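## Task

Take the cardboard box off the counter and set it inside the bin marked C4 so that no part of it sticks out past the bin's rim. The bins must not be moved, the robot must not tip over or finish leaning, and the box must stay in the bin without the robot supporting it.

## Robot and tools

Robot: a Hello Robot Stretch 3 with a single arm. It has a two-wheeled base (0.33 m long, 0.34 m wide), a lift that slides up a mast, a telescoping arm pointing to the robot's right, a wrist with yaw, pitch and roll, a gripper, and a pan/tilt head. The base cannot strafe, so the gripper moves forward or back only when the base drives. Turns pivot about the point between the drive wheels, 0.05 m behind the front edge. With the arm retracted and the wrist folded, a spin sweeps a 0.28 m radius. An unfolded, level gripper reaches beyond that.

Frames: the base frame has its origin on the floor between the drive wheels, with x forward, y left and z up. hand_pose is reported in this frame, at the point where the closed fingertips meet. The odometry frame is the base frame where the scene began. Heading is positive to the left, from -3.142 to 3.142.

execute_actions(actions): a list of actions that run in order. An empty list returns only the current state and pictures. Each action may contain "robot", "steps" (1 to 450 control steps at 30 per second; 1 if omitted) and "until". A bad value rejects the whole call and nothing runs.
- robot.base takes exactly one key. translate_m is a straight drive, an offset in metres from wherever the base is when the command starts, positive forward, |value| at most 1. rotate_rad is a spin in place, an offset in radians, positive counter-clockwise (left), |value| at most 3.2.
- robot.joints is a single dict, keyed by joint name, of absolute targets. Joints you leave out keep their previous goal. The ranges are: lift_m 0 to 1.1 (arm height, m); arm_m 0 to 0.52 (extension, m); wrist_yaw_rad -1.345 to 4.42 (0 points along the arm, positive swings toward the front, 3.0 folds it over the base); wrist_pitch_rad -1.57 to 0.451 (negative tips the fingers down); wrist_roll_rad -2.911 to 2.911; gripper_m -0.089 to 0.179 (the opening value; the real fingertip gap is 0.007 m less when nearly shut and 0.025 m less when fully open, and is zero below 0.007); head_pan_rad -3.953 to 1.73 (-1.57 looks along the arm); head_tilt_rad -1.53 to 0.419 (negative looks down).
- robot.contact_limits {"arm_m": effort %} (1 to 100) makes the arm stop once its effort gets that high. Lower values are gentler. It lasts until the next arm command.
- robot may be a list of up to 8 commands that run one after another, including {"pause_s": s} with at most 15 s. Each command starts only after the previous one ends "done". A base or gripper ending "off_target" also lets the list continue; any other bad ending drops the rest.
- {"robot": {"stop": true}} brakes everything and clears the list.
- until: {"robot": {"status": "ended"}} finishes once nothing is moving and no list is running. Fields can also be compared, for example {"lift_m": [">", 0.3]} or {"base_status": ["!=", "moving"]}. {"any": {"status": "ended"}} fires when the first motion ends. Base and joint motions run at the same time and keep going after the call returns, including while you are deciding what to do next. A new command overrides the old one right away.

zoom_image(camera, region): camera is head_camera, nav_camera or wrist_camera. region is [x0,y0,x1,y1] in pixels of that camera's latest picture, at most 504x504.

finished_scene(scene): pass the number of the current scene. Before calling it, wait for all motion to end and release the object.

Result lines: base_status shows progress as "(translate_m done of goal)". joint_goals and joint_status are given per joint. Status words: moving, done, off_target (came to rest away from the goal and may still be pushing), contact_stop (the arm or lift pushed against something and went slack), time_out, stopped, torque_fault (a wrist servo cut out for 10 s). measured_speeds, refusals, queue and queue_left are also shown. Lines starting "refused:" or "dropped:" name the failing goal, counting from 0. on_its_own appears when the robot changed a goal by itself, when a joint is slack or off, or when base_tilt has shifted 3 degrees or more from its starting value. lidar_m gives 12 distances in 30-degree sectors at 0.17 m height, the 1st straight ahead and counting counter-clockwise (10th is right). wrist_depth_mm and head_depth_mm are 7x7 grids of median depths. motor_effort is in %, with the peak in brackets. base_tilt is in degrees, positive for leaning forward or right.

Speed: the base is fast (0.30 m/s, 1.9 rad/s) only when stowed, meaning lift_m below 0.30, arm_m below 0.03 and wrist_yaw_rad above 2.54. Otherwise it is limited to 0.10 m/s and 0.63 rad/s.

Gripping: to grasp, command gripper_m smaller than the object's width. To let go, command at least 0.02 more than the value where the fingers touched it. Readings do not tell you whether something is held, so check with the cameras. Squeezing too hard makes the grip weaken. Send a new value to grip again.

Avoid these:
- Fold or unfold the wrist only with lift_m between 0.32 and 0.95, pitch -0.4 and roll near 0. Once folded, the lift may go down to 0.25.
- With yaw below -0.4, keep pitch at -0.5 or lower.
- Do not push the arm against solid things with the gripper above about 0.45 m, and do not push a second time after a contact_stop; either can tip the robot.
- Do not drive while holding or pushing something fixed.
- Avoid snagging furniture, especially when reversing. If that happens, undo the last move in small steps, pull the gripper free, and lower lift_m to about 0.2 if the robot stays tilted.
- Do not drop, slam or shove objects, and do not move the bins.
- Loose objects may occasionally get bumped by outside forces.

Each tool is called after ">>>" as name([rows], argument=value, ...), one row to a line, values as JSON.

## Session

>>> execute_actions(actions=[])

Scene clock: 0.00 s.
robot.base_odometry: x=+0.000 y=+0.000 heading=+0.000 (m, m, rad; robot's odometry frame)
robot.turned_by_wheels: +0.000 (rad since the last result)
robot.turned_by_imu: +0.000 (rad since the last result)
robot.base_tilt: forward=+2.3 right=-1.6 (deg)
robot.lidar_m: 1.51 1.36 1.36 0.86 0.77 0.77 0.92 2.43 2.40 2.79 2.74 2.39
robot.head_depth_mm: 1711 2311 2313 2340 2344 2337 2307 / 1720 2091 2071 2058 2071 2067 2064 / 1726 1895 1894 1895 1891 1896 1887 / 1686 1722 1703 1705 1721 1706 1711 / 1563 1569 1562 1567 1562 1553 1561 / 1448 1444 1438 1442 1447 1441 1440 / 1340 1344 1342 1331 1331 1332 1330
robot.base_status: not_commanded
robot.joint_positions: lift_m=+0.582 arm_m=-0.003 wrist_yaw_rad=+2.854 wrist_pitch_rad=-0.572 wrist_roll_rad=+0.017 gripper_m=+0.037 head_pan_rad=+0.010 head_tilt_rad=-0.005
robot.joint_goals: lift_m=+0.582 arm_m=-0.003 wrist_yaw_rad=+2.854 wrist_pitch_rad=-0.572 wrist_roll_rad=+0.017 gripper_m=+0.037 head_pan_rad=+0.010 head_tilt_rad=-0.005
robot.joint_status: lift_m=not_commanded arm_m=not_commanded wrist_yaw_rad=not_commanded wrist_pitch_rad=not_commanded wrist_roll_rad=not_commanded gripper_m=not_commanded head_pan_rad=not_commanded head_tilt_rad=not_commanded
robot.measured_speeds: translate_m=+0.000 rotate_rad=+0.000 lift_m=+0.000 arm_m=+0.000 wrist_yaw_rad=+0.000 wrist_pitch_rad=+0.000 wrist_roll_rad=+0.000 head_pan_rad=+0.000 head_tilt_rad=+0.000
robot: refusals=0 queue=idle queue_left=0
robot.motor_effort: left_wheel=+0 right_wheel=+0 lift_m=+20 arm_m=+0 wrist_yaw_rad=+0 wrist_pitch_rad=+4 wrist_roll_rad=+0 gripper_m=+0 head_pan_rad=+0 head_tilt_rad=+1 (%)
robot.hand_pose: x=+0.0361 y=+0.0521 z=+0.5617 quat_wxyz=(+0.296, +0.705, +0.098, +0.637) (m; robot's base frame)
robot.wrist_depth_mm: - 734 - - - - 957 / - 799 - - - - - / 632 871 - - - - - / 683 - - - - - - / 752 869 888 899 874 876 876 / 732 761 - 766 766 754 765 / 672 674 647 666 645 669 668
pictures: head_camera (sideways: a quarter turn clockwise sets it upright), nav_camera (sideways: a quarter turn counterclockwise sets it upright), wrist_camera
camera_calibration (this result's frames):
head_camera: T_world_to_cam=[[0.0505983, -0.0608637, -0.996863, 1.3165], [-0.0538357, 0.996524, -0.0635756, 0.0861594], [0.997267, 0.0568836, 0.0471458, -0.111006], [0, 0, 0, 1]] pos_world=[0.0487288, 0.000581484, 1.32308]
nav_camera: T_world_to_cam=[[0.0249317, -0.0223742, 0.999439, -1.26038], [-0.000670768, -0.99975, -0.0223645, 0.0843038], [0.999689, -0.000112808, -0.0249404, -0.0138383], [0, 0, 0, 1]] pos_world=[0.045314, 0.056081, 1.26122]
wrist_camera: T_world_to_cam=[[0.965533, -0.259203, -0.0236432, 0.00123667], [-0.18594, -0.623349, -0.759515, 0.508054], [0.18213, 0.737733, -0.65006, 0.484618], [0, 0, 0, 1]] pos_world=[0.0050096, -0.0405038, 0.700934]
Images, in order (width x height): head_camera 896x504, nav_camera 672x504, wrist_camera 644x364.

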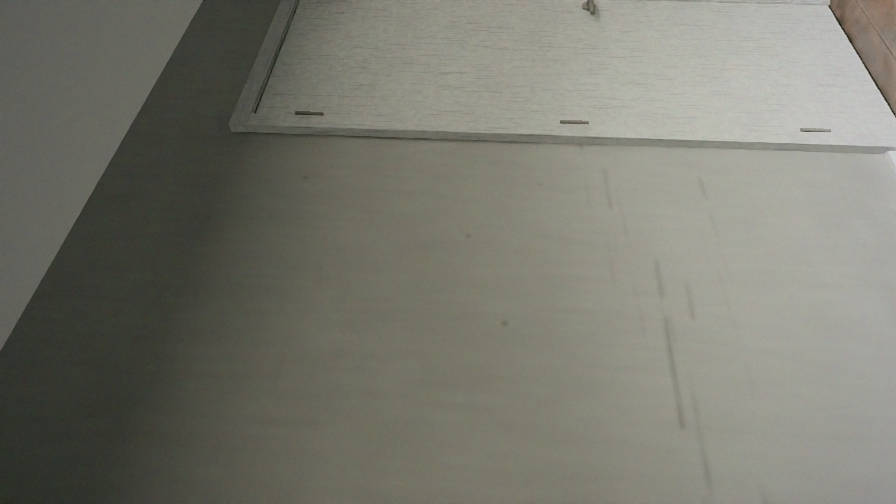

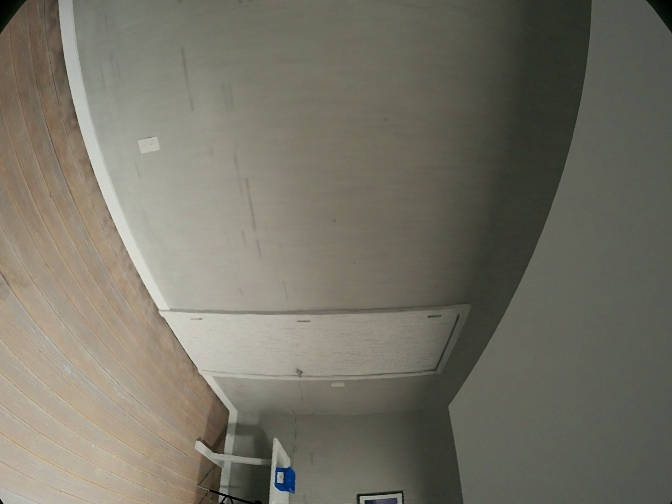

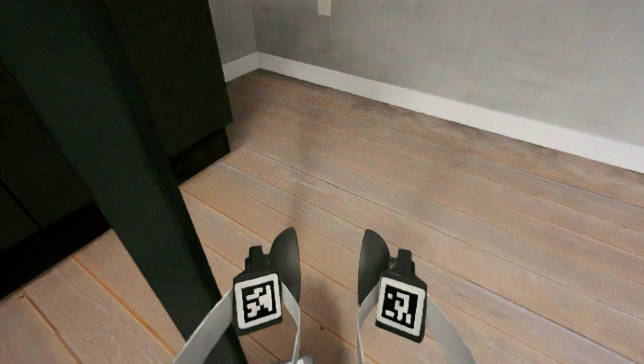

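>>> execute_actions([
  {"robot":{"joints":{"head_pan_rad":-0.95,"head_tilt_rad":-0.4,"wrist_pitch_rad":-0.4}},"steps":90,"until":{"robot":{"status":"ended"}}},
])

>>> zoom_image(camera="head_camera", region=[300,130,420,430])

>>> execute_actions([
  {"robot":{"base":{"rotate_rad":-2.75}},"steps":250,"until":{"robot":{"status":"ended"}}},
])

Scene clock: 8.17 s.
robot.base_odometry: x=+0.000 y=+0.000 heading=+0.000 (m, m, rad; robot's odometry frame)
robot.turned_by_wheels: +0.000 (rad since the last result)
robot.turned_by_imu: -0.001 (rad since the last result)
robot.base_tilt: forward=+2.1 right=-1.7 (deg)
robot.lidar_m: 1.50 1.36 1.36 0.86 0.77 0.77 0.92 2.42 2.39 2.79 2.75 2.39
robot.head_depth_mm: 3034 3237 3425 3570 2513 1847 1454 / 2977 3193 3391 3656 2543 1849 1447 / 3021 3159 3328 3549 2488 1817 1450 / 2918 3135 3305 3500 2516 1834 1445 / 2939 3121 3319 3328 2442 1814 1442 / 2896 3136 3244 3542 2465 1828 1424 / 2905 3132 3275 3443 2435 1791 1424
robot.base_status: not_commanded
robot.joint_positions: lift_m=+0.582 arm_m=-0.003 wrist_yaw_rad=+2.854 wrist_pitch_rad=-0.420 wrist_roll_rad=+0.017 gripper_m=+0.037 head_pan_rad=-0.943 head_tilt_rad=-0.395
robot.joint_goals: lift_m=+0.582 arm_m=-0.003 wrist_yaw_rad=+2.854 wrist_pitch_rad=-0.400 wrist_roll_rad=+0.017 gripper_m=+0.037 head_pan_rad=-0.950 head_tilt_rad=-0.400
robot.joint_status: lift_m=not_commanded arm_m=not_commanded wrist_yaw_rad=not_commanded wrist_pitch_rad=done wrist_roll_rad=not_commanded gripper_m=not_commanded head_pan_rad=done head_tilt_rad=done
robot.measured_speeds: translate_m=+0.000 rotate_rad=+0.000 lift_m=+0.000 arm_m=+0.000 wrist_yaw_rad=+0.000 wrist_pitch_rad=+0.000 wrist_roll_rad=+0.000 head_pan_rad=+0.000 head_tilt_rad=+0.000
robot: refusals=0 queue=done queue_left=0
robot.motor_effort: left_wheel=+0(1) right_wheel=+0(0) lift_m=+20(20) arm_m=+0(0) wrist_yaw_rad=+0(1) wrist_pitch_rad=+7(7) wrist_roll_rad=+0(1) gripper_m=+0(1) head_pan_rad=-3(44) head_tilt_rad=-2(20) (%)
robot.hand_pose: x=+0.0423 y=+0.0729 z=+0.5941 quat_wxyz=(+0.246, +0.711, +0.045, +0.657) (m; robot's base frame)
robot.wrist_depth_mm: - 720 - - - - 956 / - 769 - - - - - / - 822 - - - - - / 631 880 - - - - - / 679 - - - - - - / 744 - 885 857 877 881 871 / 729 737 717 734 722 738 736
pictures: head_camera (sideways: a quarter turn clockwise sets it upright), nav_camera (sideways: a quarter turn counterclockwise sets it upright), wrist_camera
camera_calibration (this result's frames):
head_camera: T_world_to_cam=[[-0.244977, 0.232904, -0.941139, 1.24526], [0.768995, 0.637852, -0.0423185, 0.0534386], [0.590451, -0.734098, -0.335361, 0.389383], [0, 0, 0, 1]] pos_world=[0.0340535, -0.0382661, 1.30481]
nav_camera: T_world_to_cam=[[0.21814, -0.338947, 0.915167, -1.15136], [-0.819965, -0.572177, -0.0164681, 0.0816151], [0.529219, -0.746812, -0.402739, 0.480774], [0, 0, 0, 1]] pos_world=[0.0636432, 0.0154969, 1.24865]
wrist_camera: T_world_to_cam=[[0.966495, -0.255937, -0.0195864, -0.00120278], [-0.151261, -0.506232, -0.849028, 0.58994], [0.207382, 0.823544, -0.527984, 0.40936], [0, 0, 0, 1]] pos_world=[0.00550317, -0.0387877, 0.716988]
Images, in order (width x height): head_camera 896x504, nav_camera 672x504, wrist_camera 644x364.

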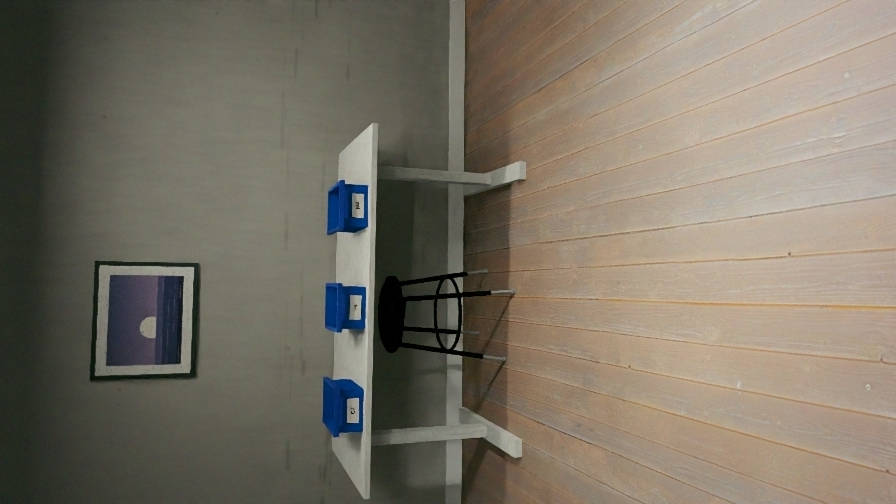

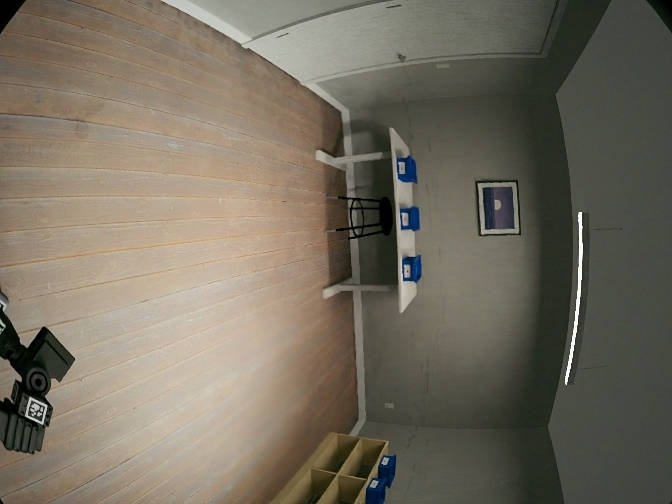

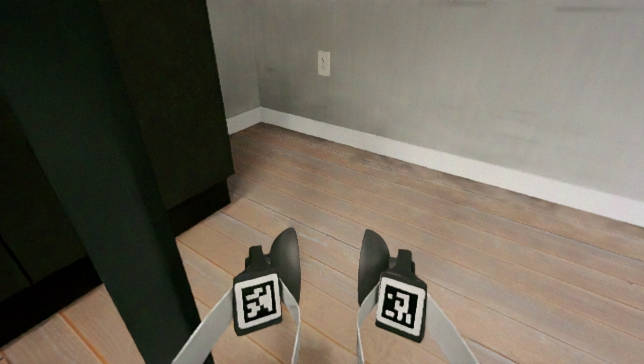

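Region (300, 130, 420, 430) of head_camera's 896x504 image, scaled by 1.680, with more detail than that image has; it fills the left 202 columns of this view, and the rest is white.

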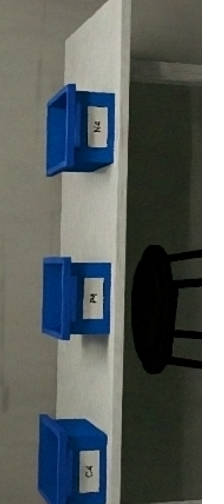

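Scene clock: 13.50 s.
robot.base_odometry: x=+0.000 y=+0.000 heading=-2.750 (m, m, rad; robot's odometry frame)
robot.turned_by_wheels: -2.750 (rad since the last result)
robot.turned_by_imu: -2.740 (rad since the last result)
robot.base_tilt: forward=+2.2 right=-1.7 (deg)
robot.lidar_m: 1.32 2.42 2.39 2.98 3.05 1.65 1.36 1.36 0.95 0.77 0.77 0.85
robot.head_depth_mm: 1115 1183 1256 1186 795 824 894 / 1155 1222 1292 1176 814 858 932 / 1186 1259 1341 1178 834 895 970 / 1222 1304 1389 1162 865 928 1016 / 1270 1346 1441 1147 895 970 1069 / 1313 1395 1501 1127 936 1019 1118 / 1368 1454 1565 1125 976 1067 1181
robot.base_status: done (rotate_rad -2.7499 of -2.7500)
robot.joint_positions: lift_m=+0.582 arm_m=-0.003 wrist_yaw_rad=+2.854 wrist_pitch_rad=-0.420 wrist_roll_rad=+0.017 gripper_m=+0.037 head_pan_rad=-0.943 head_tilt_rad=-0.395
robot.joint_goals: lift_m=+0.582 arm_m=-0.003 wrist_yaw_rad=+2.854 wrist_pitch_rad=-0.400 wrist_roll_rad=+0.017 gripper_m=+0.037 head_pan_rad=-0.950 head_tilt_rad=-0.400
robot.joint_status: lift_m=not_commanded arm_m=not_commanded wrist_yaw_rad=not_commanded wrist_pitch_rad=done wrist_roll_rad=not_commanded gripper_m=not_commanded head_pan_rad=done head_tilt_rad=done
robot.measured_speeds: translate_m=+0.000 rotate_rad=+0.000 lift_m=+0.000 arm_m=+0.000 wrist_yaw_rad=+0.000 wrist_pitch_rad=+0.000 wrist_roll_rad=+0.000 head_pan_rad=+0.000 head_tilt_rad=+0.000
robot: refusals=0 queue=done queue_left=0
robot.motor_effort: left_wheel=+3(6) right_wheel=-2(4) lift_m=+20(20) arm_m=+0(1) wrist_yaw_rad=+0(0) wrist_pitch_rad=+7(7) wrist_roll_rad=+0(0) gripper_m=+0(0) head_pan_rad=-3(4) head_tilt_rad=-2(2) (%)
robot.hand_pose: x=+0.0423 y=+0.0729 z=+0.5942 quat_wxyz=(+0.246, +0.711, +0.045, +0.657) (m; robot's base frame)
robot.wrist_depth_mm: - - - - - - - / - - - - - - - / - - - - - - - / - - - - - - - / - - - - - - - / 873 - 892 876 863 853 873 / 736 750 716 734 718 733 751
pictures: head_camera (sideways: a quarter turn clockwise sets it upright), nav_camera (sideways: a quarter turn counterclockwise sets it upright), wrist_camera
camera_calibration (this result's frames):
head_camera: T_world_to_cam=[[-0.245094, 0.233215, -0.941031, 1.24512], [0.769155, 0.63766, -0.0422977, 0.0534105], [0.590194, -0.734166, -0.335666, 0.389781], [0, 0, 0, 1]] pos_world=[0.0340439, -0.0382743, 1.30479]
nav_camera: T_world_to_cam=[[0.218224, -0.339245, 0.915036, -1.15119], [-0.820119, -0.571956, -0.016462, 0.0816081], [0.528945, -0.746846, -0.403035, 0.481161], [0, 0, 0, 1]] pos_world=[0.0636372, 0.0154956, 1.24865]
wrist_camera: T_world_to_cam=[[0.966498, -0.255926, -0.0195711, -0.00121631], [-0.151132, -0.505799, -0.84931, 0.590199], [0.207461, 0.823814, -0.527532, 0.409088], [0, 0, 0, 1]] pos_world=[0.00550365, -0.0388017, 0.717045]
Images, in order (width x height): head_camera 896x504, nav_camera 672x504, wrist_camera 644x364.

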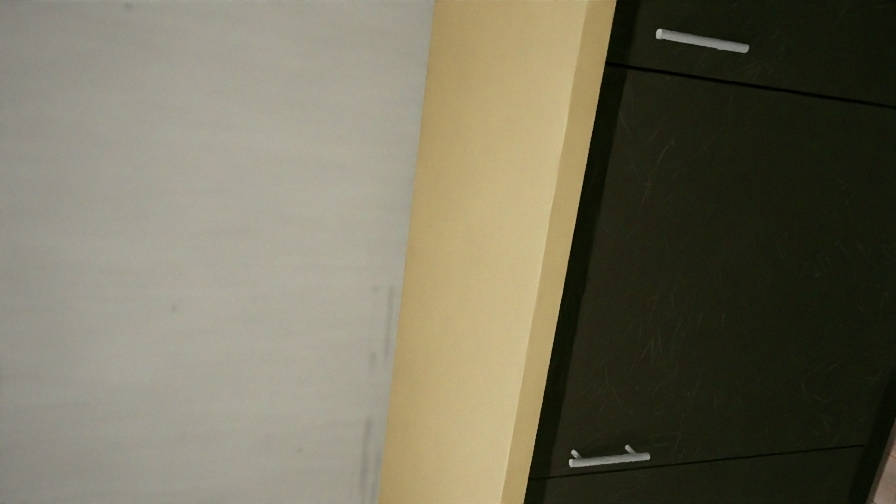

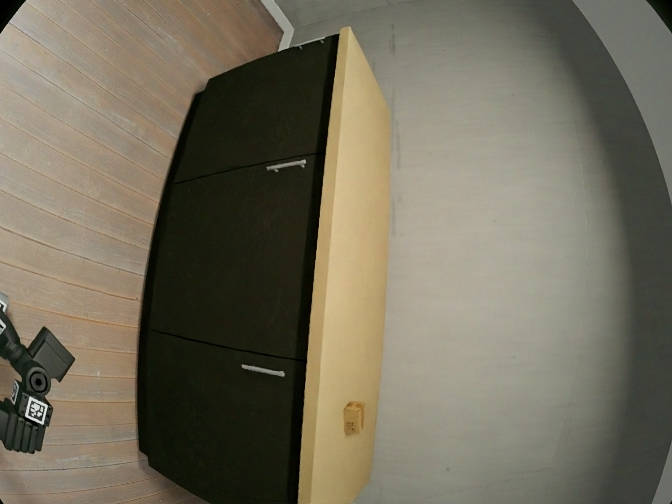

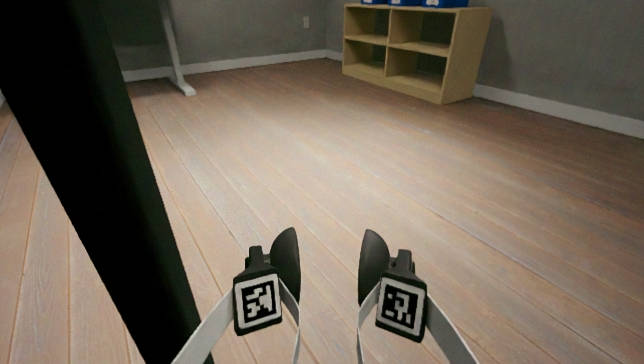

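>>> execute_actions([
  {"robot":[{"base":{"rotate_rad":1.33},"joints":{"wrist_yaw_rad":0,"lift_m":0.85,"gripper_m":0.17,"head_pan_rad":-1.57,"head_tilt_rad":-0.7}},{"base":{"translate_m":-0.4},"joints":{"lift_m":1.1,"wrist_pitch_rad":-1.0}},{"base":{"rotate_rad":-0.96},"joints":{"arm_m":0.2}}],"steps":450,"until":{"robot":{"status":"ended"}}},
])

Scene clock: 28.50 s.
robot.base_odometry: x=-0.060 y=+0.395 heading=-2.380 (m, m, rad; robot's odometry frame)
robot.turned_by_wheels: +0.370 (rad since the last result)
robot.turned_by_imu: +0.366 (rad since the last result)
robot.base_tilt: forward=+2.2 right=-1.7 (deg)
robot.lidar_m: 2.64 2.76 3.36 3.10 1.57 1.17 1.14 1.19 0.45 0.43 0.45 0.62
robot.head_depth_mm: - 969 872 635 535 669 848 / - 976 868 610 549 678 859 / - - - 630 547 688 873 / 862 959 817 628 546 694 886 / 865 965 858 606 545 702 900 / 872 975 855 628 580 710 911 / 880 982 853 623 585 719 928
robot.base_status: done (rotate_rad -0.9599 of -0.9600)
robot.joint_positions: lift_m=+1.100 arm_m=+0.200 wrist_yaw_rad=+0.001 wrist_pitch_rad=-1.006 wrist_roll_rad=+0.017 gripper_m=+0.170 head_pan_rad=-1.563 head_tilt_rad=-0.691
robot.joint_goals: lift_m=+1.100 arm_m=+0.200 wrist_yaw_rad=+0.000 wrist_pitch_rad=-1.000 wrist_roll_rad=+0.017 gripper_m=+0.170 head_pan_rad=-1.570 head_tilt_rad=-0.700
robot.joint_status: lift_m=done arm_m=done wrist_yaw_rad=done wrist_pitch_rad=done wrist_roll_rad=not_commanded gripper_m=done head_pan_rad=done head_tilt_rad=done
robot.measured_speeds: translate_m=+0.000 rotate_rad=+0.000 lift_m=+0.000 arm_m=+0.000 wrist_yaw_rad=+0.000 wrist_pitch_rad=+0.000 wrist_roll_rad=+0.000 head_pan_rad=+0.000 head_tilt_rad=+0.000
robot: refusals=0 queue=done queue_left=0
robot.motor_effort: left_wheel=+3(7) right_wheel=-2(4) lift_m=+22(22) arm_m=+4(3) wrist_yaw_rad=-1(3) wrist_pitch_rad=+3(6) wrist_roll_rad=+0(0) gripper_m=+1(97) head_pan_rad=-4(36) head_tilt_rad=-4(21) (%)
robot.hand_pose: x=-0.0215 y=-0.4614 z=+1.0092 quat_wxyz=(+0.614, +0.338, -0.624, -0.344) (m; robot's base frame)
robot.wrist_depth_mm: 382 378 375 372 371 372 365 / 345 343 336 276 336 334 333 / 317 315 314 298 310 309 306 / 293 291 288 287 287 283 282 / 272 271 269 267 264 265 263 / 252 - 251 250 249 248 245 / 244 235 235 233 232 233 233
pictures: head_camera (sideways: a quarter turn clockwise sets it upright), nav_camera (sideways: a quarter turn counterclockwise sets it upright), wrist_camera
camera_calibration (this result's frames):
head_camera: T_world_to_cam=[[-0.065906, 0.592601, -0.802795, 1.06372], [0.99644, 0.0814756, -0.0216603, 0.0251441], [0.0525723, -0.801365, -0.595861, 0.731625], [0, 0, 0, 1]] pos_world=[0.0065876, -0.0461106, 1.29044]
nav_camera: T_world_to_cam=[[-0.0176614, -0.652623, 0.757477, -0.944299], [-0.999833, 0.0151513, -0.0102582, 0.0746225], [-0.00478199, -0.757531, -0.652782, 0.809354], [0, 0, 0, 1]] pos_world=[0.0618027, -0.00429134, 1.24438]
wrist_camera: T_world_to_cam=[[-0.999402, -0.0133875, -0.0318944, 0.0138728], [0.00107875, 0.909554, -0.415584, 0.881381], [0.0345733, -0.41537, -0.908996, 0.89092], [0, 0, 0, 1]] pos_world=[-0.0178884, -0.431417, 1.17657]
Images, in order (width x height): head_camera 896x504, nav_camera 672x504, wrist_camera 644x364.

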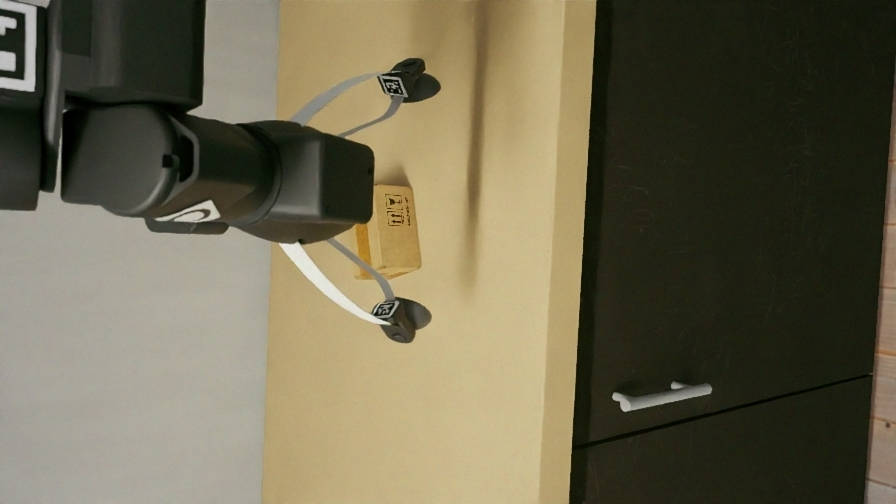

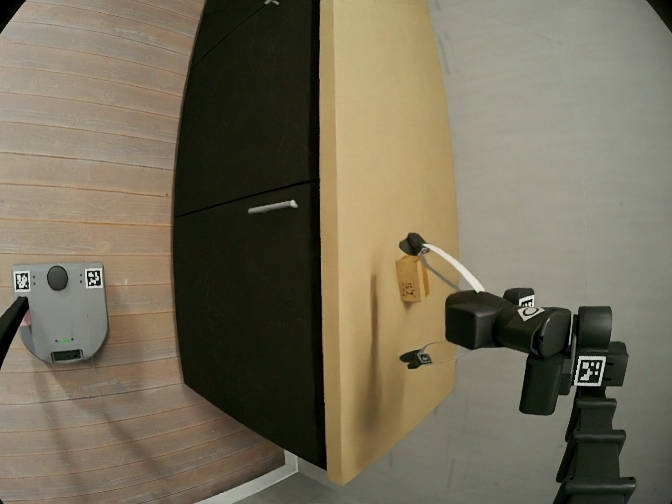

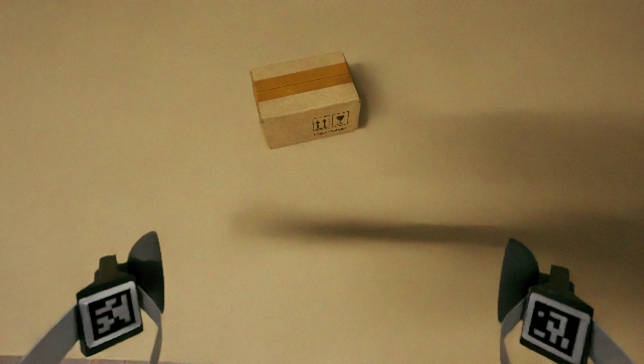

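>>> execute_actions([
  {"robot":[{"joints":{"wrist_yaw_rad":0.25,"arm_m":0.37}},{"joints":{"lift_m":1.028}}],"steps":450,"until":{"robot":{"status":"ended"}}},
])

Scene clock: 34.77 s.
robot.base_odometry: x=-0.060 y=+0.395 heading=-2.380 (m, m, rad; robot's odometry frame)
robot.turned_by_wheels: +0.000 (rad since the last result)
robot.turned_by_imu: -0.002 (rad since the last result)
robot.base_tilt: forward=+2.1 right=-1.6 (deg)
robot.lidar_m: 2.64 2.77 3.38 3.11 1.56 1.17 1.13 1.19 0.45 0.43 0.45 0.62
robot.head_depth_mm: 818 970 872 635 535 669 847 / 820 - 867 635 548 678 860 / 833 - 823 631 548 685 875 / 860 945 816 630 547 692 885 / 864 969 857 628 545 703 897 / 870 971 854 624 579 709 915 / 880 982 849 624 585 718 923
robot.base_status: done (rotate_rad -0.9599 of -0.9600)
robot.joint_positions: lift_m=+1.028 arm_m=+0.370 wrist_yaw_rad=+0.248 wrist_pitch_rad=-1.006 wrist_roll_rad=+0.017 gripper_m=+0.170 head_pan_rad=-1.563 head_tilt_rad=-0.691
robot.joint_goals: lift_m=+1.028 arm_m=+0.370 wrist_yaw_rad=+0.250 wrist_pitch_rad=-1.000 wrist_roll_rad=+0.017 gripper_m=+0.170 head_pan_rad=-1.570 head_tilt_rad=-0.700
robot.joint_status: lift_m=done arm_m=done wrist_yaw_rad=done wrist_pitch_rad=done wrist_roll_rad=not_commanded gripper_m=done head_pan_rad=done head_tilt_rad=done
robot.measured_speeds: translate_m=+0.000 rotate_rad=+0.000 lift_m=+0.000 arm_m=+0.000 wrist_yaw_rad=+0.000 wrist_pitch_rad=+0.000 wrist_roll_rad=+0.000 head_pan_rad=+0.000 head_tilt_rad=+0.000
robot: refusals=0 queue=done queue_left=0
robot.motor_effort: left_wheel=+4(2) right_wheel=-2(2) lift_m=+18(23) arm_m=+3(3) wrist_yaw_rad=+1(3) wrist_pitch_rad=+2(3) wrist_roll_rad=+0(1) gripper_m=+1(0) head_pan_rad=-3(3) head_tilt_rad=-4(4) (%)
robot.hand_pose: x=+0.0071 y=-0.6279 z=+0.9375 quat_wxyz=(+0.652, +0.413, -0.578, -0.265) (m; robot's base frame)
robot.wrist_depth_mm: 277 275 273 272 269 268 265 / 251 251 247 247 247 243 242 / 229 229 227 226 225 223 223 / 212 211 210 209 208 207 205 / 197 196 192 144 145 192 191 / 185 - 177 134 135 180 179 / 175 170 168 166 165 168 170
pictures: head_camera (sideways: a quarter turn clockwise sets it upright), nav_camera (sideways: a quarter turn counterclockwise sets it upright), wrist_camera
camera_calibration (this result's frames):
head_camera: T_world_to_cam=[[-0.0659004, 0.59262, -0.802782, 1.0637], [0.996441, 0.0814665, -0.0216587, 0.0251419], [0.0525644, -0.801352, -0.595879, 0.731649], [0, 0, 0, 1]] pos_world=[0.00658715, -0.0461103, 1.29044]
nav_camera: T_world_to_cam=[[-0.0176675, -0.65264, 0.757462, -0.944279], [-0.999832, 0.0151611, -0.0102577, 0.0746218], [-0.00478942, -0.757516, -0.652799, 0.809376], [0, 0, 0, 1]] pos_world=[0.0618027, -0.00429058, 1.24438]
wrist_camera: T_world_to_cam=[[-0.96569, -0.25773, -0.0318958, -0.115718], [-0.221715, 0.882166, -0.415483, 0.987227], [0.13522, -0.394156, -0.909042, 0.768237], [0, 0, 0, 1]] pos_world=[0.00325431, -0.597917, 1.10484]
Images, in order (width x height): head_camera 896x504, nav_camera 672x504, wrist_camera 644x364.

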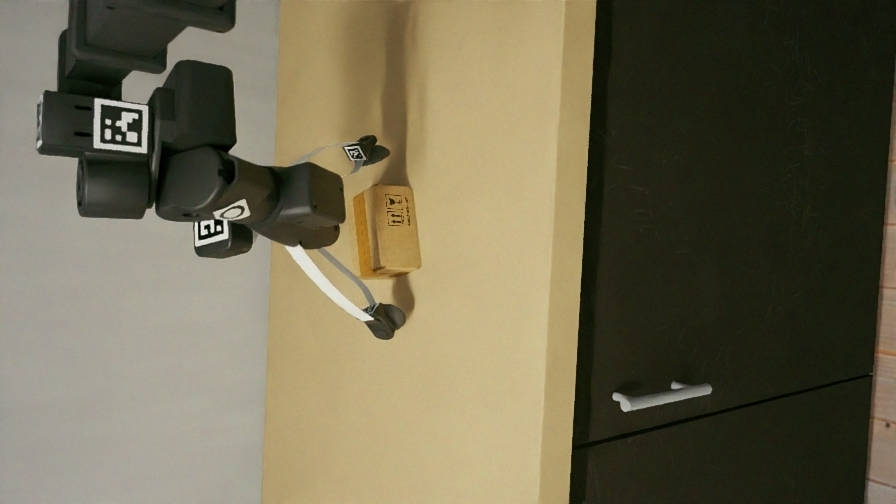

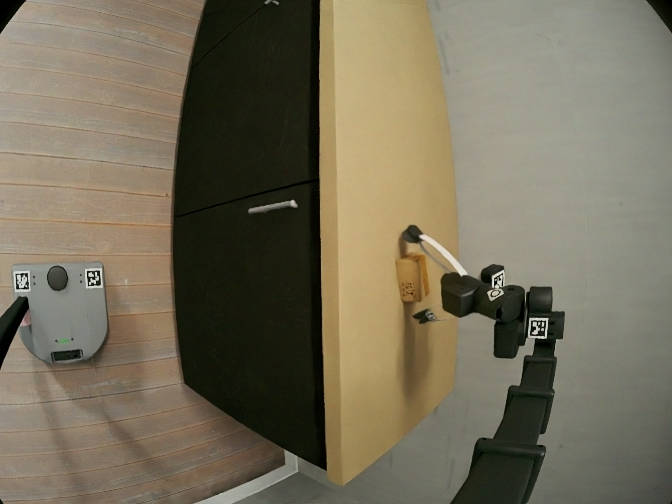

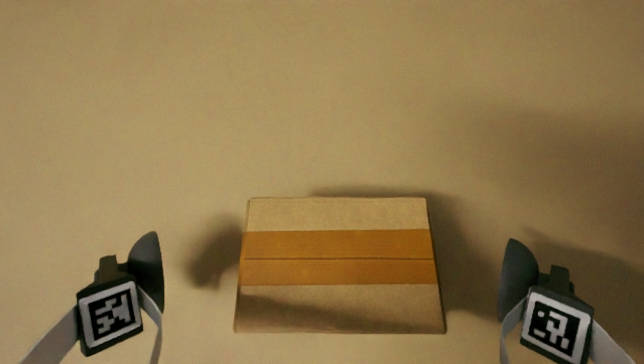

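>>> execute_actions([
  {"robot":[{"joints":{"gripper_m":0.03}},{"joints":{"lift_m":1.07}},{"joints":{"arm_m":0,"wrist_pitch_rad":-0.4,"head_pan_rad":0,"head_tilt_rad":-0.5},"base":{"rotate_rad":1.65}}],"steps":350,"until":{"robot":{"status":"ended"}}},
])

>>> execute_actions([
  {"robot":{"base":{"translate_m":0.6},"joints":{"lift_m":0.285}},"steps":60},
  {"robot":{"joints":{"wrist_yaw_rad":2.62}},"steps":300,"until":{"robot":{"status":"ended"}}},
  {"robot":{"base":{"translate_m":1.0}},"steps":300,"until":{"robot":{"translate_m":[">",0.6]}}},
  {"robot":{"base":{"translate_m":1.0}},"steps":300,"until":{"robot":{"status":"ended"}}},
])

Scene clock: 45.70 s.
robot.base_odometry: x=-0.060 y=+0.395 heading=-0.730 (m, m, rad; robot's odometry frame)
robot.turned_by_wheels: +1.650 (rad since the last result)
robot.turned_by_imu: +1.641 (rad since the last result)
robot.base_tilt: forward=+2.1 right=-1.6 (deg)
robot.lidar_m: 2.96 1.44 1.15 1.14 0.55 0.44 0.43 0.46 0.70 2.64 2.78 3.36
robot.head_depth_mm: 3125 3312 3656 3051 2133 1638 1334 / 3160 3397 3646 3024 2116 1631 1330 / 3180 3424 3780 2958 2128 1637 1326 / 3236 3521 3779 2933 2113 1632 1326 / 3252 3526 3821 2920 2112 1627 1315 / 2855 3020 3196 2826 2089 1624 1315 / 2213 2268 2353 2484 2063 1601 1309
robot.base_status: done (rotate_rad +1.6499 of +1.6500)
robot.joint_positions: lift_m=+1.070 arm_m=+0.000 wrist_yaw_rad=+0.250 wrist_pitch_rad=-0.428 wrist_roll_rad=+0.017 gripper_m=+0.038 head_pan_rad=-0.007 head_tilt_rad=-0.507
robot.joint_goals: lift_m=+1.070 arm_m=+0.000 wrist_yaw_rad=+0.250 wrist_pitch_rad=-0.400 wrist_roll_rad=+0.017 gripper_m=+0.037 head_pan_rad=+0.000 head_tilt_rad=-0.500
robot.joint_status: lift_m=done arm_m=done wrist_yaw_rad=done wrist_pitch_rad=done wrist_roll_rad=not_commanded gripper_m=done head_pan_rad=done head_tilt_rad=done
robot.measured_speeds: translate_m=+0.000 rotate_rad=+0.000 lift_m=+0.000 arm_m=+0.000 wrist_yaw_rad=+0.000 wrist_pitch_rad=+0.000 wrist_roll_rad=+0.000 head_pan_rad=+0.000 head_tilt_rad=+0.000
robot: refusals=0 queue=done queue_left=0
robot.on_its_own: gripper_m is held at +0.037, not at your +0.030, by its stall guard, which is not easing now
robot.motor_effort: left_wheel=-2(7) right_wheel=+1(5) lift_m=+23(23) arm_m=-3(9) wrist_yaw_rad=+0(1) wrist_pitch_rad=+10(10) wrist_roll_rad=+0(0) gripper_m=-23(99) head_pan_rad=+3(45) head_tilt_rad=+3(15) (%)
robot.hand_pose: x=+0.0336 y=-0.3615 z=+1.0802 quat_wxyz=(+0.699, +0.235, -0.673, -0.065) (m; robot's base frame)
robot.wrist_depth_mm: - - - - - - - / - - - - - - - / - - - - - - - / - - - - - - 939 / - - 145 140 142 - 867 / - - 132 131 131 - 831 / - - - - - - 771
pictures: head_camera (sideways: a quarter turn clockwise sets it upright), nav_camera (sideways: a quarter turn counterclockwise sets it upright), wrist_camera
camera_calibration (this result's frames):
head_camera: T_world_to_cam=[[-0.436419, -0.0583197, -0.897852, 1.18994], [-0.0616466, 0.99749, -0.0348271, 0.0487469], [0.897629, 0.0401503, -0.438919, 0.522273], [0, 0, 0, 1]] pos_world=[0.0535078, -0.000197328, 1.29932]
nav_camera: T_world_to_cam=[[0.502506, -0.0261696, 0.864177, -1.08658], [-0.0275377, -0.999519, -0.0142553, 0.0738983], [0.864135, -0.016634, -0.502985, 0.609174], [0, 0, 0, 1]] pos_world=[0.0216393, 0.0555604, 1.24646]
wrist_camera: T_world_to_cam=[[-0.961453, -0.274256, -0.0198064, -0.0361073], [-0.130576, 0.518772, -0.844882, 1.1468], [0.241989, -0.809728, -0.534586, 0.441089], [0, 0, 0, 1]] pos_world=[0.0082901, -0.247669, 1.204]
Images, in order (width x height): head_camera 896x504, nav_camera 672x504, wrist_camera 644x364.

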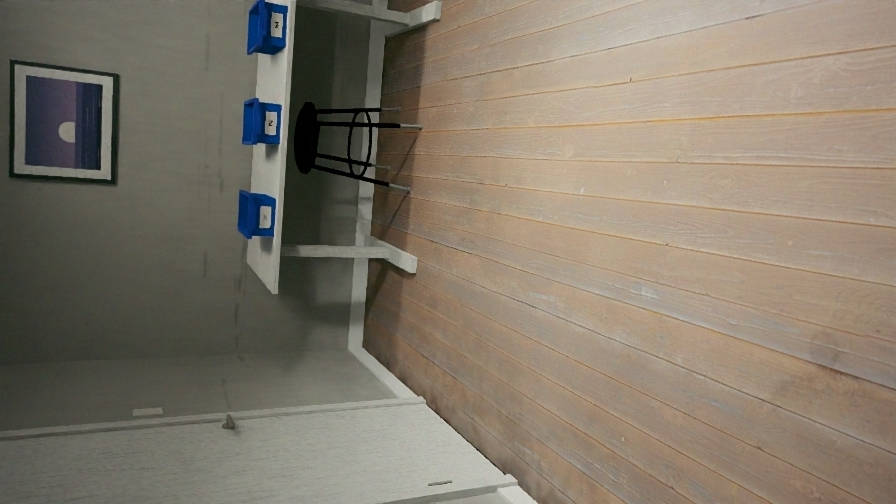

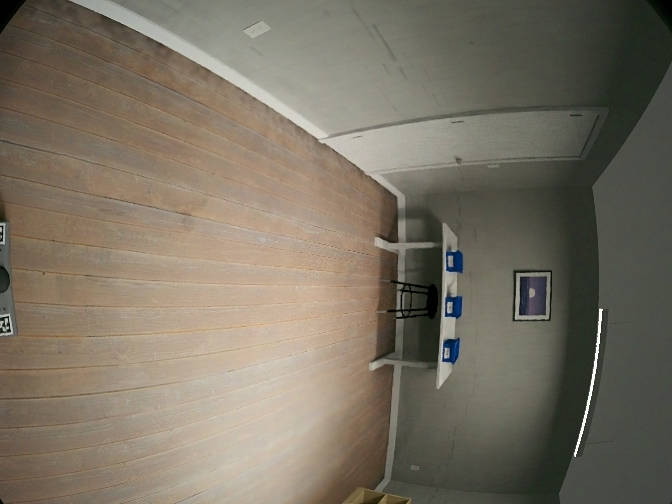

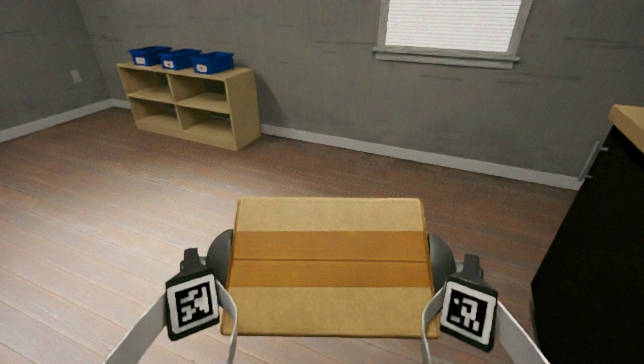

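Scene clock: 60.73 s.
robot.base_odometry: x=+1.582 y=-1.074 heading=-0.730 (m, m, rad; robot's odometry frame)
robot.turned_by_wheels: +0.000 (rad since the last result)
robot.turned_by_imu: -0.007 (rad since the last result)
robot.base_tilt: forward=+2.2 right=-1.7 (deg)
robot.lidar_m: 1.11 1.10 0.85 0.84 0.93 1.40 2.64 2.84 2.54 2.60 1.48 0.99
robot.head_depth_mm: 1228 1340 1451 1337 944 1627 1340 / 1257 1363 1477 1319 902 1573 1333 / 1281 1379 1505 1140 894 1637 1324 / 1298 1402 1523 1310 971 1526 1323 / 1323 1422 1551 1293 1008 1622 1284 / 1333 1442 1578 1749 1846 1608 1318 / 1352 1469 1623 1749 1863 1605 1320
robot.base_status: done (translate_m +1.0000 of +1.0000)
robot.joint_positions: lift_m=+0.285 arm_m=+0.000 wrist_yaw_rad=+2.618 wrist_pitch_rad=-0.428 wrist_roll_rad=+0.017 gripper_m=+0.038 head_pan_rad=-0.007 head_tilt_rad=-0.506
robot.joint_goals: lift_m=+0.285 arm_m=+0.000 wrist_yaw_rad=+2.620 wrist_pitch_rad=-0.400 wrist_roll_rad=+0.017 gripper_m=+0.037 head_pan_rad=+0.000 head_tilt_rad=-0.500
robot.joint_status: lift_m=done arm_m=done wrist_yaw_rad=done wrist_pitch_rad=done wrist_roll_rad=not_commanded gripper_m=done head_pan_rad=done head_tilt_rad=done
robot.measured_speeds: translate_m=+0.000 rotate_rad=+0.000 lift_m=+0.000 arm_m=+0.000 wrist_yaw_rad=+0.000 wrist_pitch_rad=+0.000 wrist_roll_rad=+0.000 head_pan_rad=+0.000 head_tilt_rad=+0.000
robot: refusals=0 queue=done queue_left=0
robot.on_its_own: gripper_m is held at +0.037, not at your +0.030, by its stall guard, which is not easing now
robot.motor_effort: left_wheel=-2(8) right_wheel=+1(5) lift_m=+18(20) arm_m=-3(4) wrist_yaw_rad=+1(2) wrist_pitch_rad=+11(10) wrist_roll_rad=+1(0) gripper_m=-22(23) head_pan_rad=+3(3) head_tilt_rad=+2(3) (%)
robot.hand_pose: x=+0.0902 y=+0.0480 z=+0.2955 quat_wxyz=(+0.324, +0.711, -0.036, +0.623) (m; robot's base frame)
robot.wrist_depth_mm: 649 700 754 827 955 - - / 680 747 826 913 - - - / 750 794 896 - - - - / 755 767 777 765 758 784 783 / 621 613 145 141 142 612 616 / 533 511 132 131 131 513 513 / - - 127 412 411 423 438
pictures: head_camera (sideways: a quarter turn clockwise sets it upright), nav_camera (sideways: a quarter turn counterclockwise sets it upright), wrist_camera
camera_calibration (this result's frames):
head_camera: T_world_to_cam=[[-0.435566, -0.0583634, -0.898263, 1.19047], [-0.0617001, 0.997485, -0.0348919, 0.0488317], [0.89804, 0.0402252, -0.438071, 0.521168], [0, 0, 0, 1]] pos_world=[0.0535102, -0.000193241, 1.29936]
nav_camera: T_world_to_cam=[[0.501692, -0.0261204, 0.864652, -1.08719], [-0.0274377, -0.999522, -0.0142747, 0.0739229], [0.864611, -0.0165625, -0.502169, 0.608109], [0, 0, 0, 1]] pos_world=[0.0216868, 0.0555614, 1.24647]
wrist_camera: T_world_to_cam=[[0.879795, -0.474942, -0.019794, -0.0414142], [-0.268633, -0.462407, -0.844995, 0.33839], [0.39217, 0.748739, -0.534408, 0.25108], [0, 0, 0, 1]] pos_world=[0.0288726, -0.0511889, 0.419298]
Images, in order (width x height): head_camera 896x504, nav_camera 672x504, wrist_camera 644x364.

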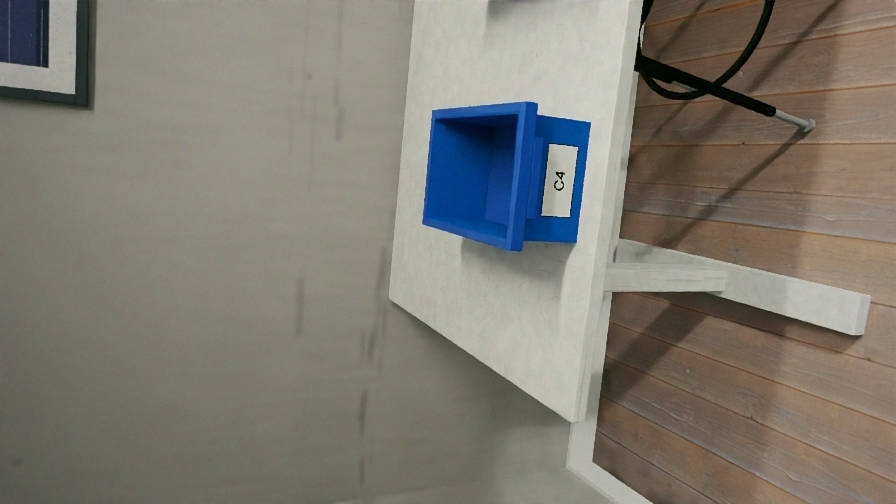

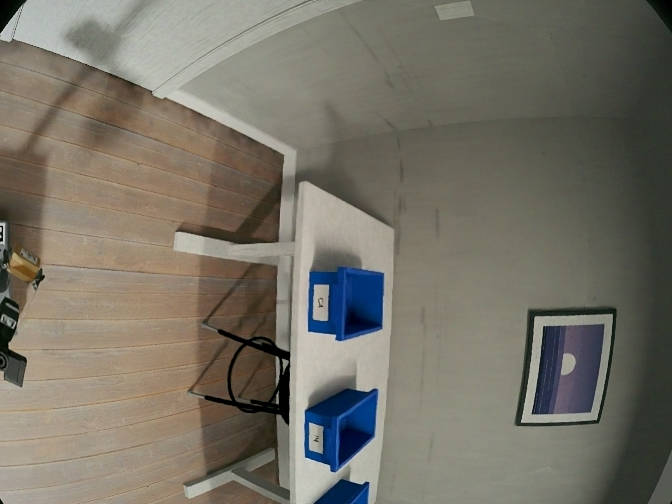

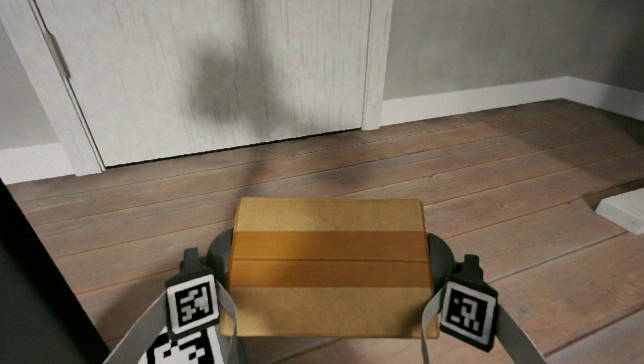

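>>> execute_actions([
  {"robot":[{"base":{"translate_m":0.3},"joints":{"lift_m":0.65,"head_pan_rad":-1.57,"head_tilt_rad":-0.7}},{"base":{"rotate_rad":1.45},"joints":{"lift_m":0.94,"wrist_yaw_rad":0.0}},{"joints":{"lift_m":0.99,"wrist_pitch_rad":-1.0,"arm_m":0.41}}],"steps":450,"until":{"robot":{"status":"ended"}}},
])

Scene clock: 75.53 s.
robot.base_odometry: x=+1.805 y=-1.274 heading=+0.720 (m, m, rad; robot's odometry frame)
robot.turned_by_wheels: +1.450 (rad since the last result)
robot.turned_by_imu: +1.440 (rad since the last result)
robot.base_tilt: forward=+2.2 right=-1.6 (deg)
robot.lidar_m: 0.80 0.84 1.18 2.93 3.05 2.65 2.54 1.31 0.71 0.81 1.15 0.83
robot.head_depth_mm: 1015 - 1211 955 755 1314 1203 / 1006 - 1236 875 689 1311 1195 / 1019 - 1239 874 677 1347 1200 / 1027 1148 1230 863 682 1374 1197 / 1039 1160 1241 946 746 1329 1169 / 1043 1165 1295 940 741 1362 1185 / 1048 1173 1325 1509 742 1400 1191
robot.base_status: done (rotate_rad +1.4499 of +1.4500)
robot.joint_positions: lift_m=+0.990 arm_m=+0.410 wrist_yaw_rad=+0.001 wrist_pitch_rad=-1.010 wrist_roll_rad=+0.017 gripper_m=+0.038 head_pan_rad=-1.563 head_tilt_rad=-0.692
robot.joint_goals: lift_m=+0.990 arm_m=+0.410 wrist_yaw_rad=+0.000 wrist_pitch_rad=-1.000 wrist_roll_rad=+0.017 gripper_m=+0.037 head_pan_rad=-1.570 head_tilt_rad=-0.700
robot.joint_status: lift_m=done arm_m=done wrist_yaw_rad=done wrist_pitch_rad=done wrist_roll_rad=not_commanded gripper_m=done head_pan_rad=done head_tilt_rad=done
robot.measured_speeds: translate_m=+0.000 rotate_rad=+0.000 lift_m=+0.000 arm_m=+0.000 wrist_yaw_rad=+0.000 wrist_pitch_rad=+0.000 wrist_roll_rad=+0.000 head_pan_rad=+0.000 head_tilt_rad=+0.000
robot: refusals=0 queue=done queue_left=0
robot.on_its_own: gripper_m is held at +0.037, not at your +0.030, by its stall guard, which is not easing now
robot.motor_effort: left_wheel=-2(11) right_wheel=+1(5) lift_m=+23(23) arm_m=+3(5) wrist_yaw_rad=-1(2) wrist_pitch_rad=+4(10) wrist_roll_rad=+0(0) gripper_m=-22(22) head_pan_rad=-4(44) head_tilt_rad=-3(17) (%)
robot.hand_pose: x=-0.0215 y=-0.6704 z=+0.8987 quat_wxyz=(+0.614, +0.340, -0.624, -0.345) (m; robot's base frame)
robot.wrist_depth_mm: 703 641 485 480 480 471 469 / 827 451 441 436 433 435 433 / 898 408 406 401 399 397 395 / 849 374 369 267 259 356 366 / 805 352 145 141 142 260 341 / 332 325 132 131 130 272 319 / 308 306 209 293 275 274 300
pictures: head_camera (sideways: a quarter turn clockwise sets it upright), nav_camera (sideways: a quarter turn counterclockwise sets it upright), wrist_camera
camera_calibration (this result's frames):
head_camera: T_world_to_cam=[[-0.0659107, 0.592939, -0.802546, 1.06339], [0.99644, 0.0814884, -0.0216292, 0.0251036], [0.0525733, -0.801114, -0.596199, 0.732064], [0, 0, 0, 1]] pos_world=[0.00658773, -0.0461058, 1.29042]
nav_camera: T_world_to_cam=[[-0.0176565, -0.652942, 0.757202, -0.943941], [-0.999833, 0.0151519, -0.0102486, 0.07461], [-0.00478128, -0.757256, -0.6531, 0.809769], [0, 0, 0, 1]] pos_world=[0.0618026, -0.00426693, 1.24438]
wrist_camera: T_world_to_cam=[[-0.999405, -0.0130314, -0.0319467, 0.00780875], [0.00127052, 0.911402, -0.411516, 1.0231], [0.0344789, -0.411311, -0.910843, 0.708012], [0, 0, 0, 1]] pos_world=[-0.0179072, -0.641144, 1.06616]
Images, in order (width x height): head_camera 896x504, nav_camera 672x504, wrist_camera 644x364.

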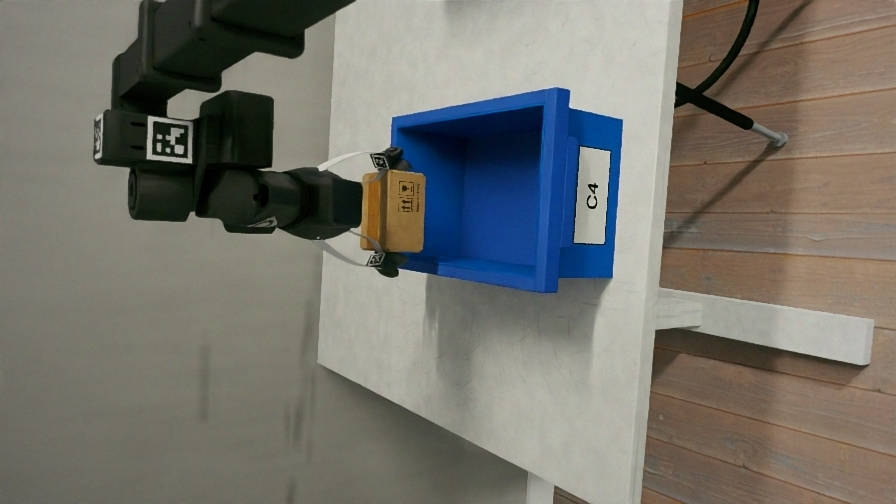

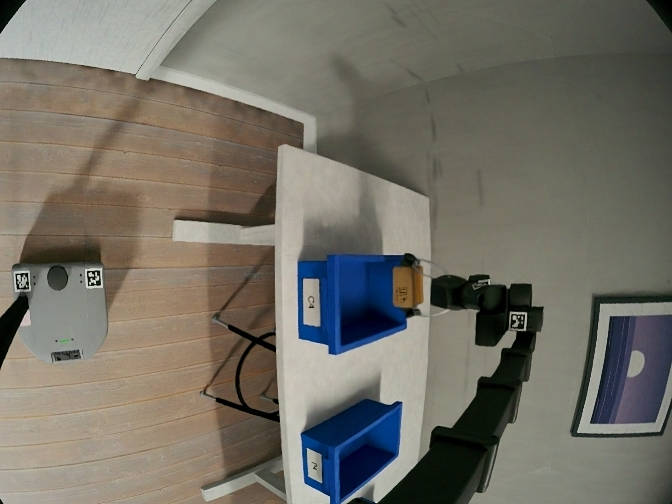

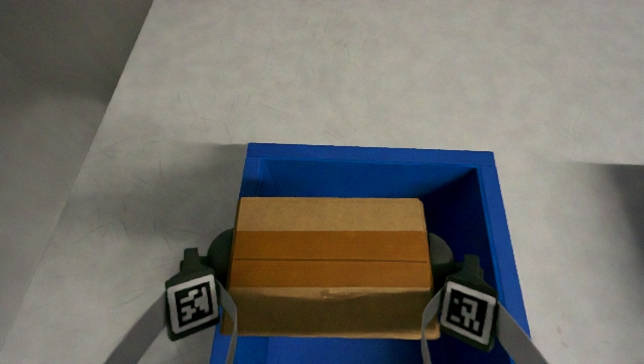

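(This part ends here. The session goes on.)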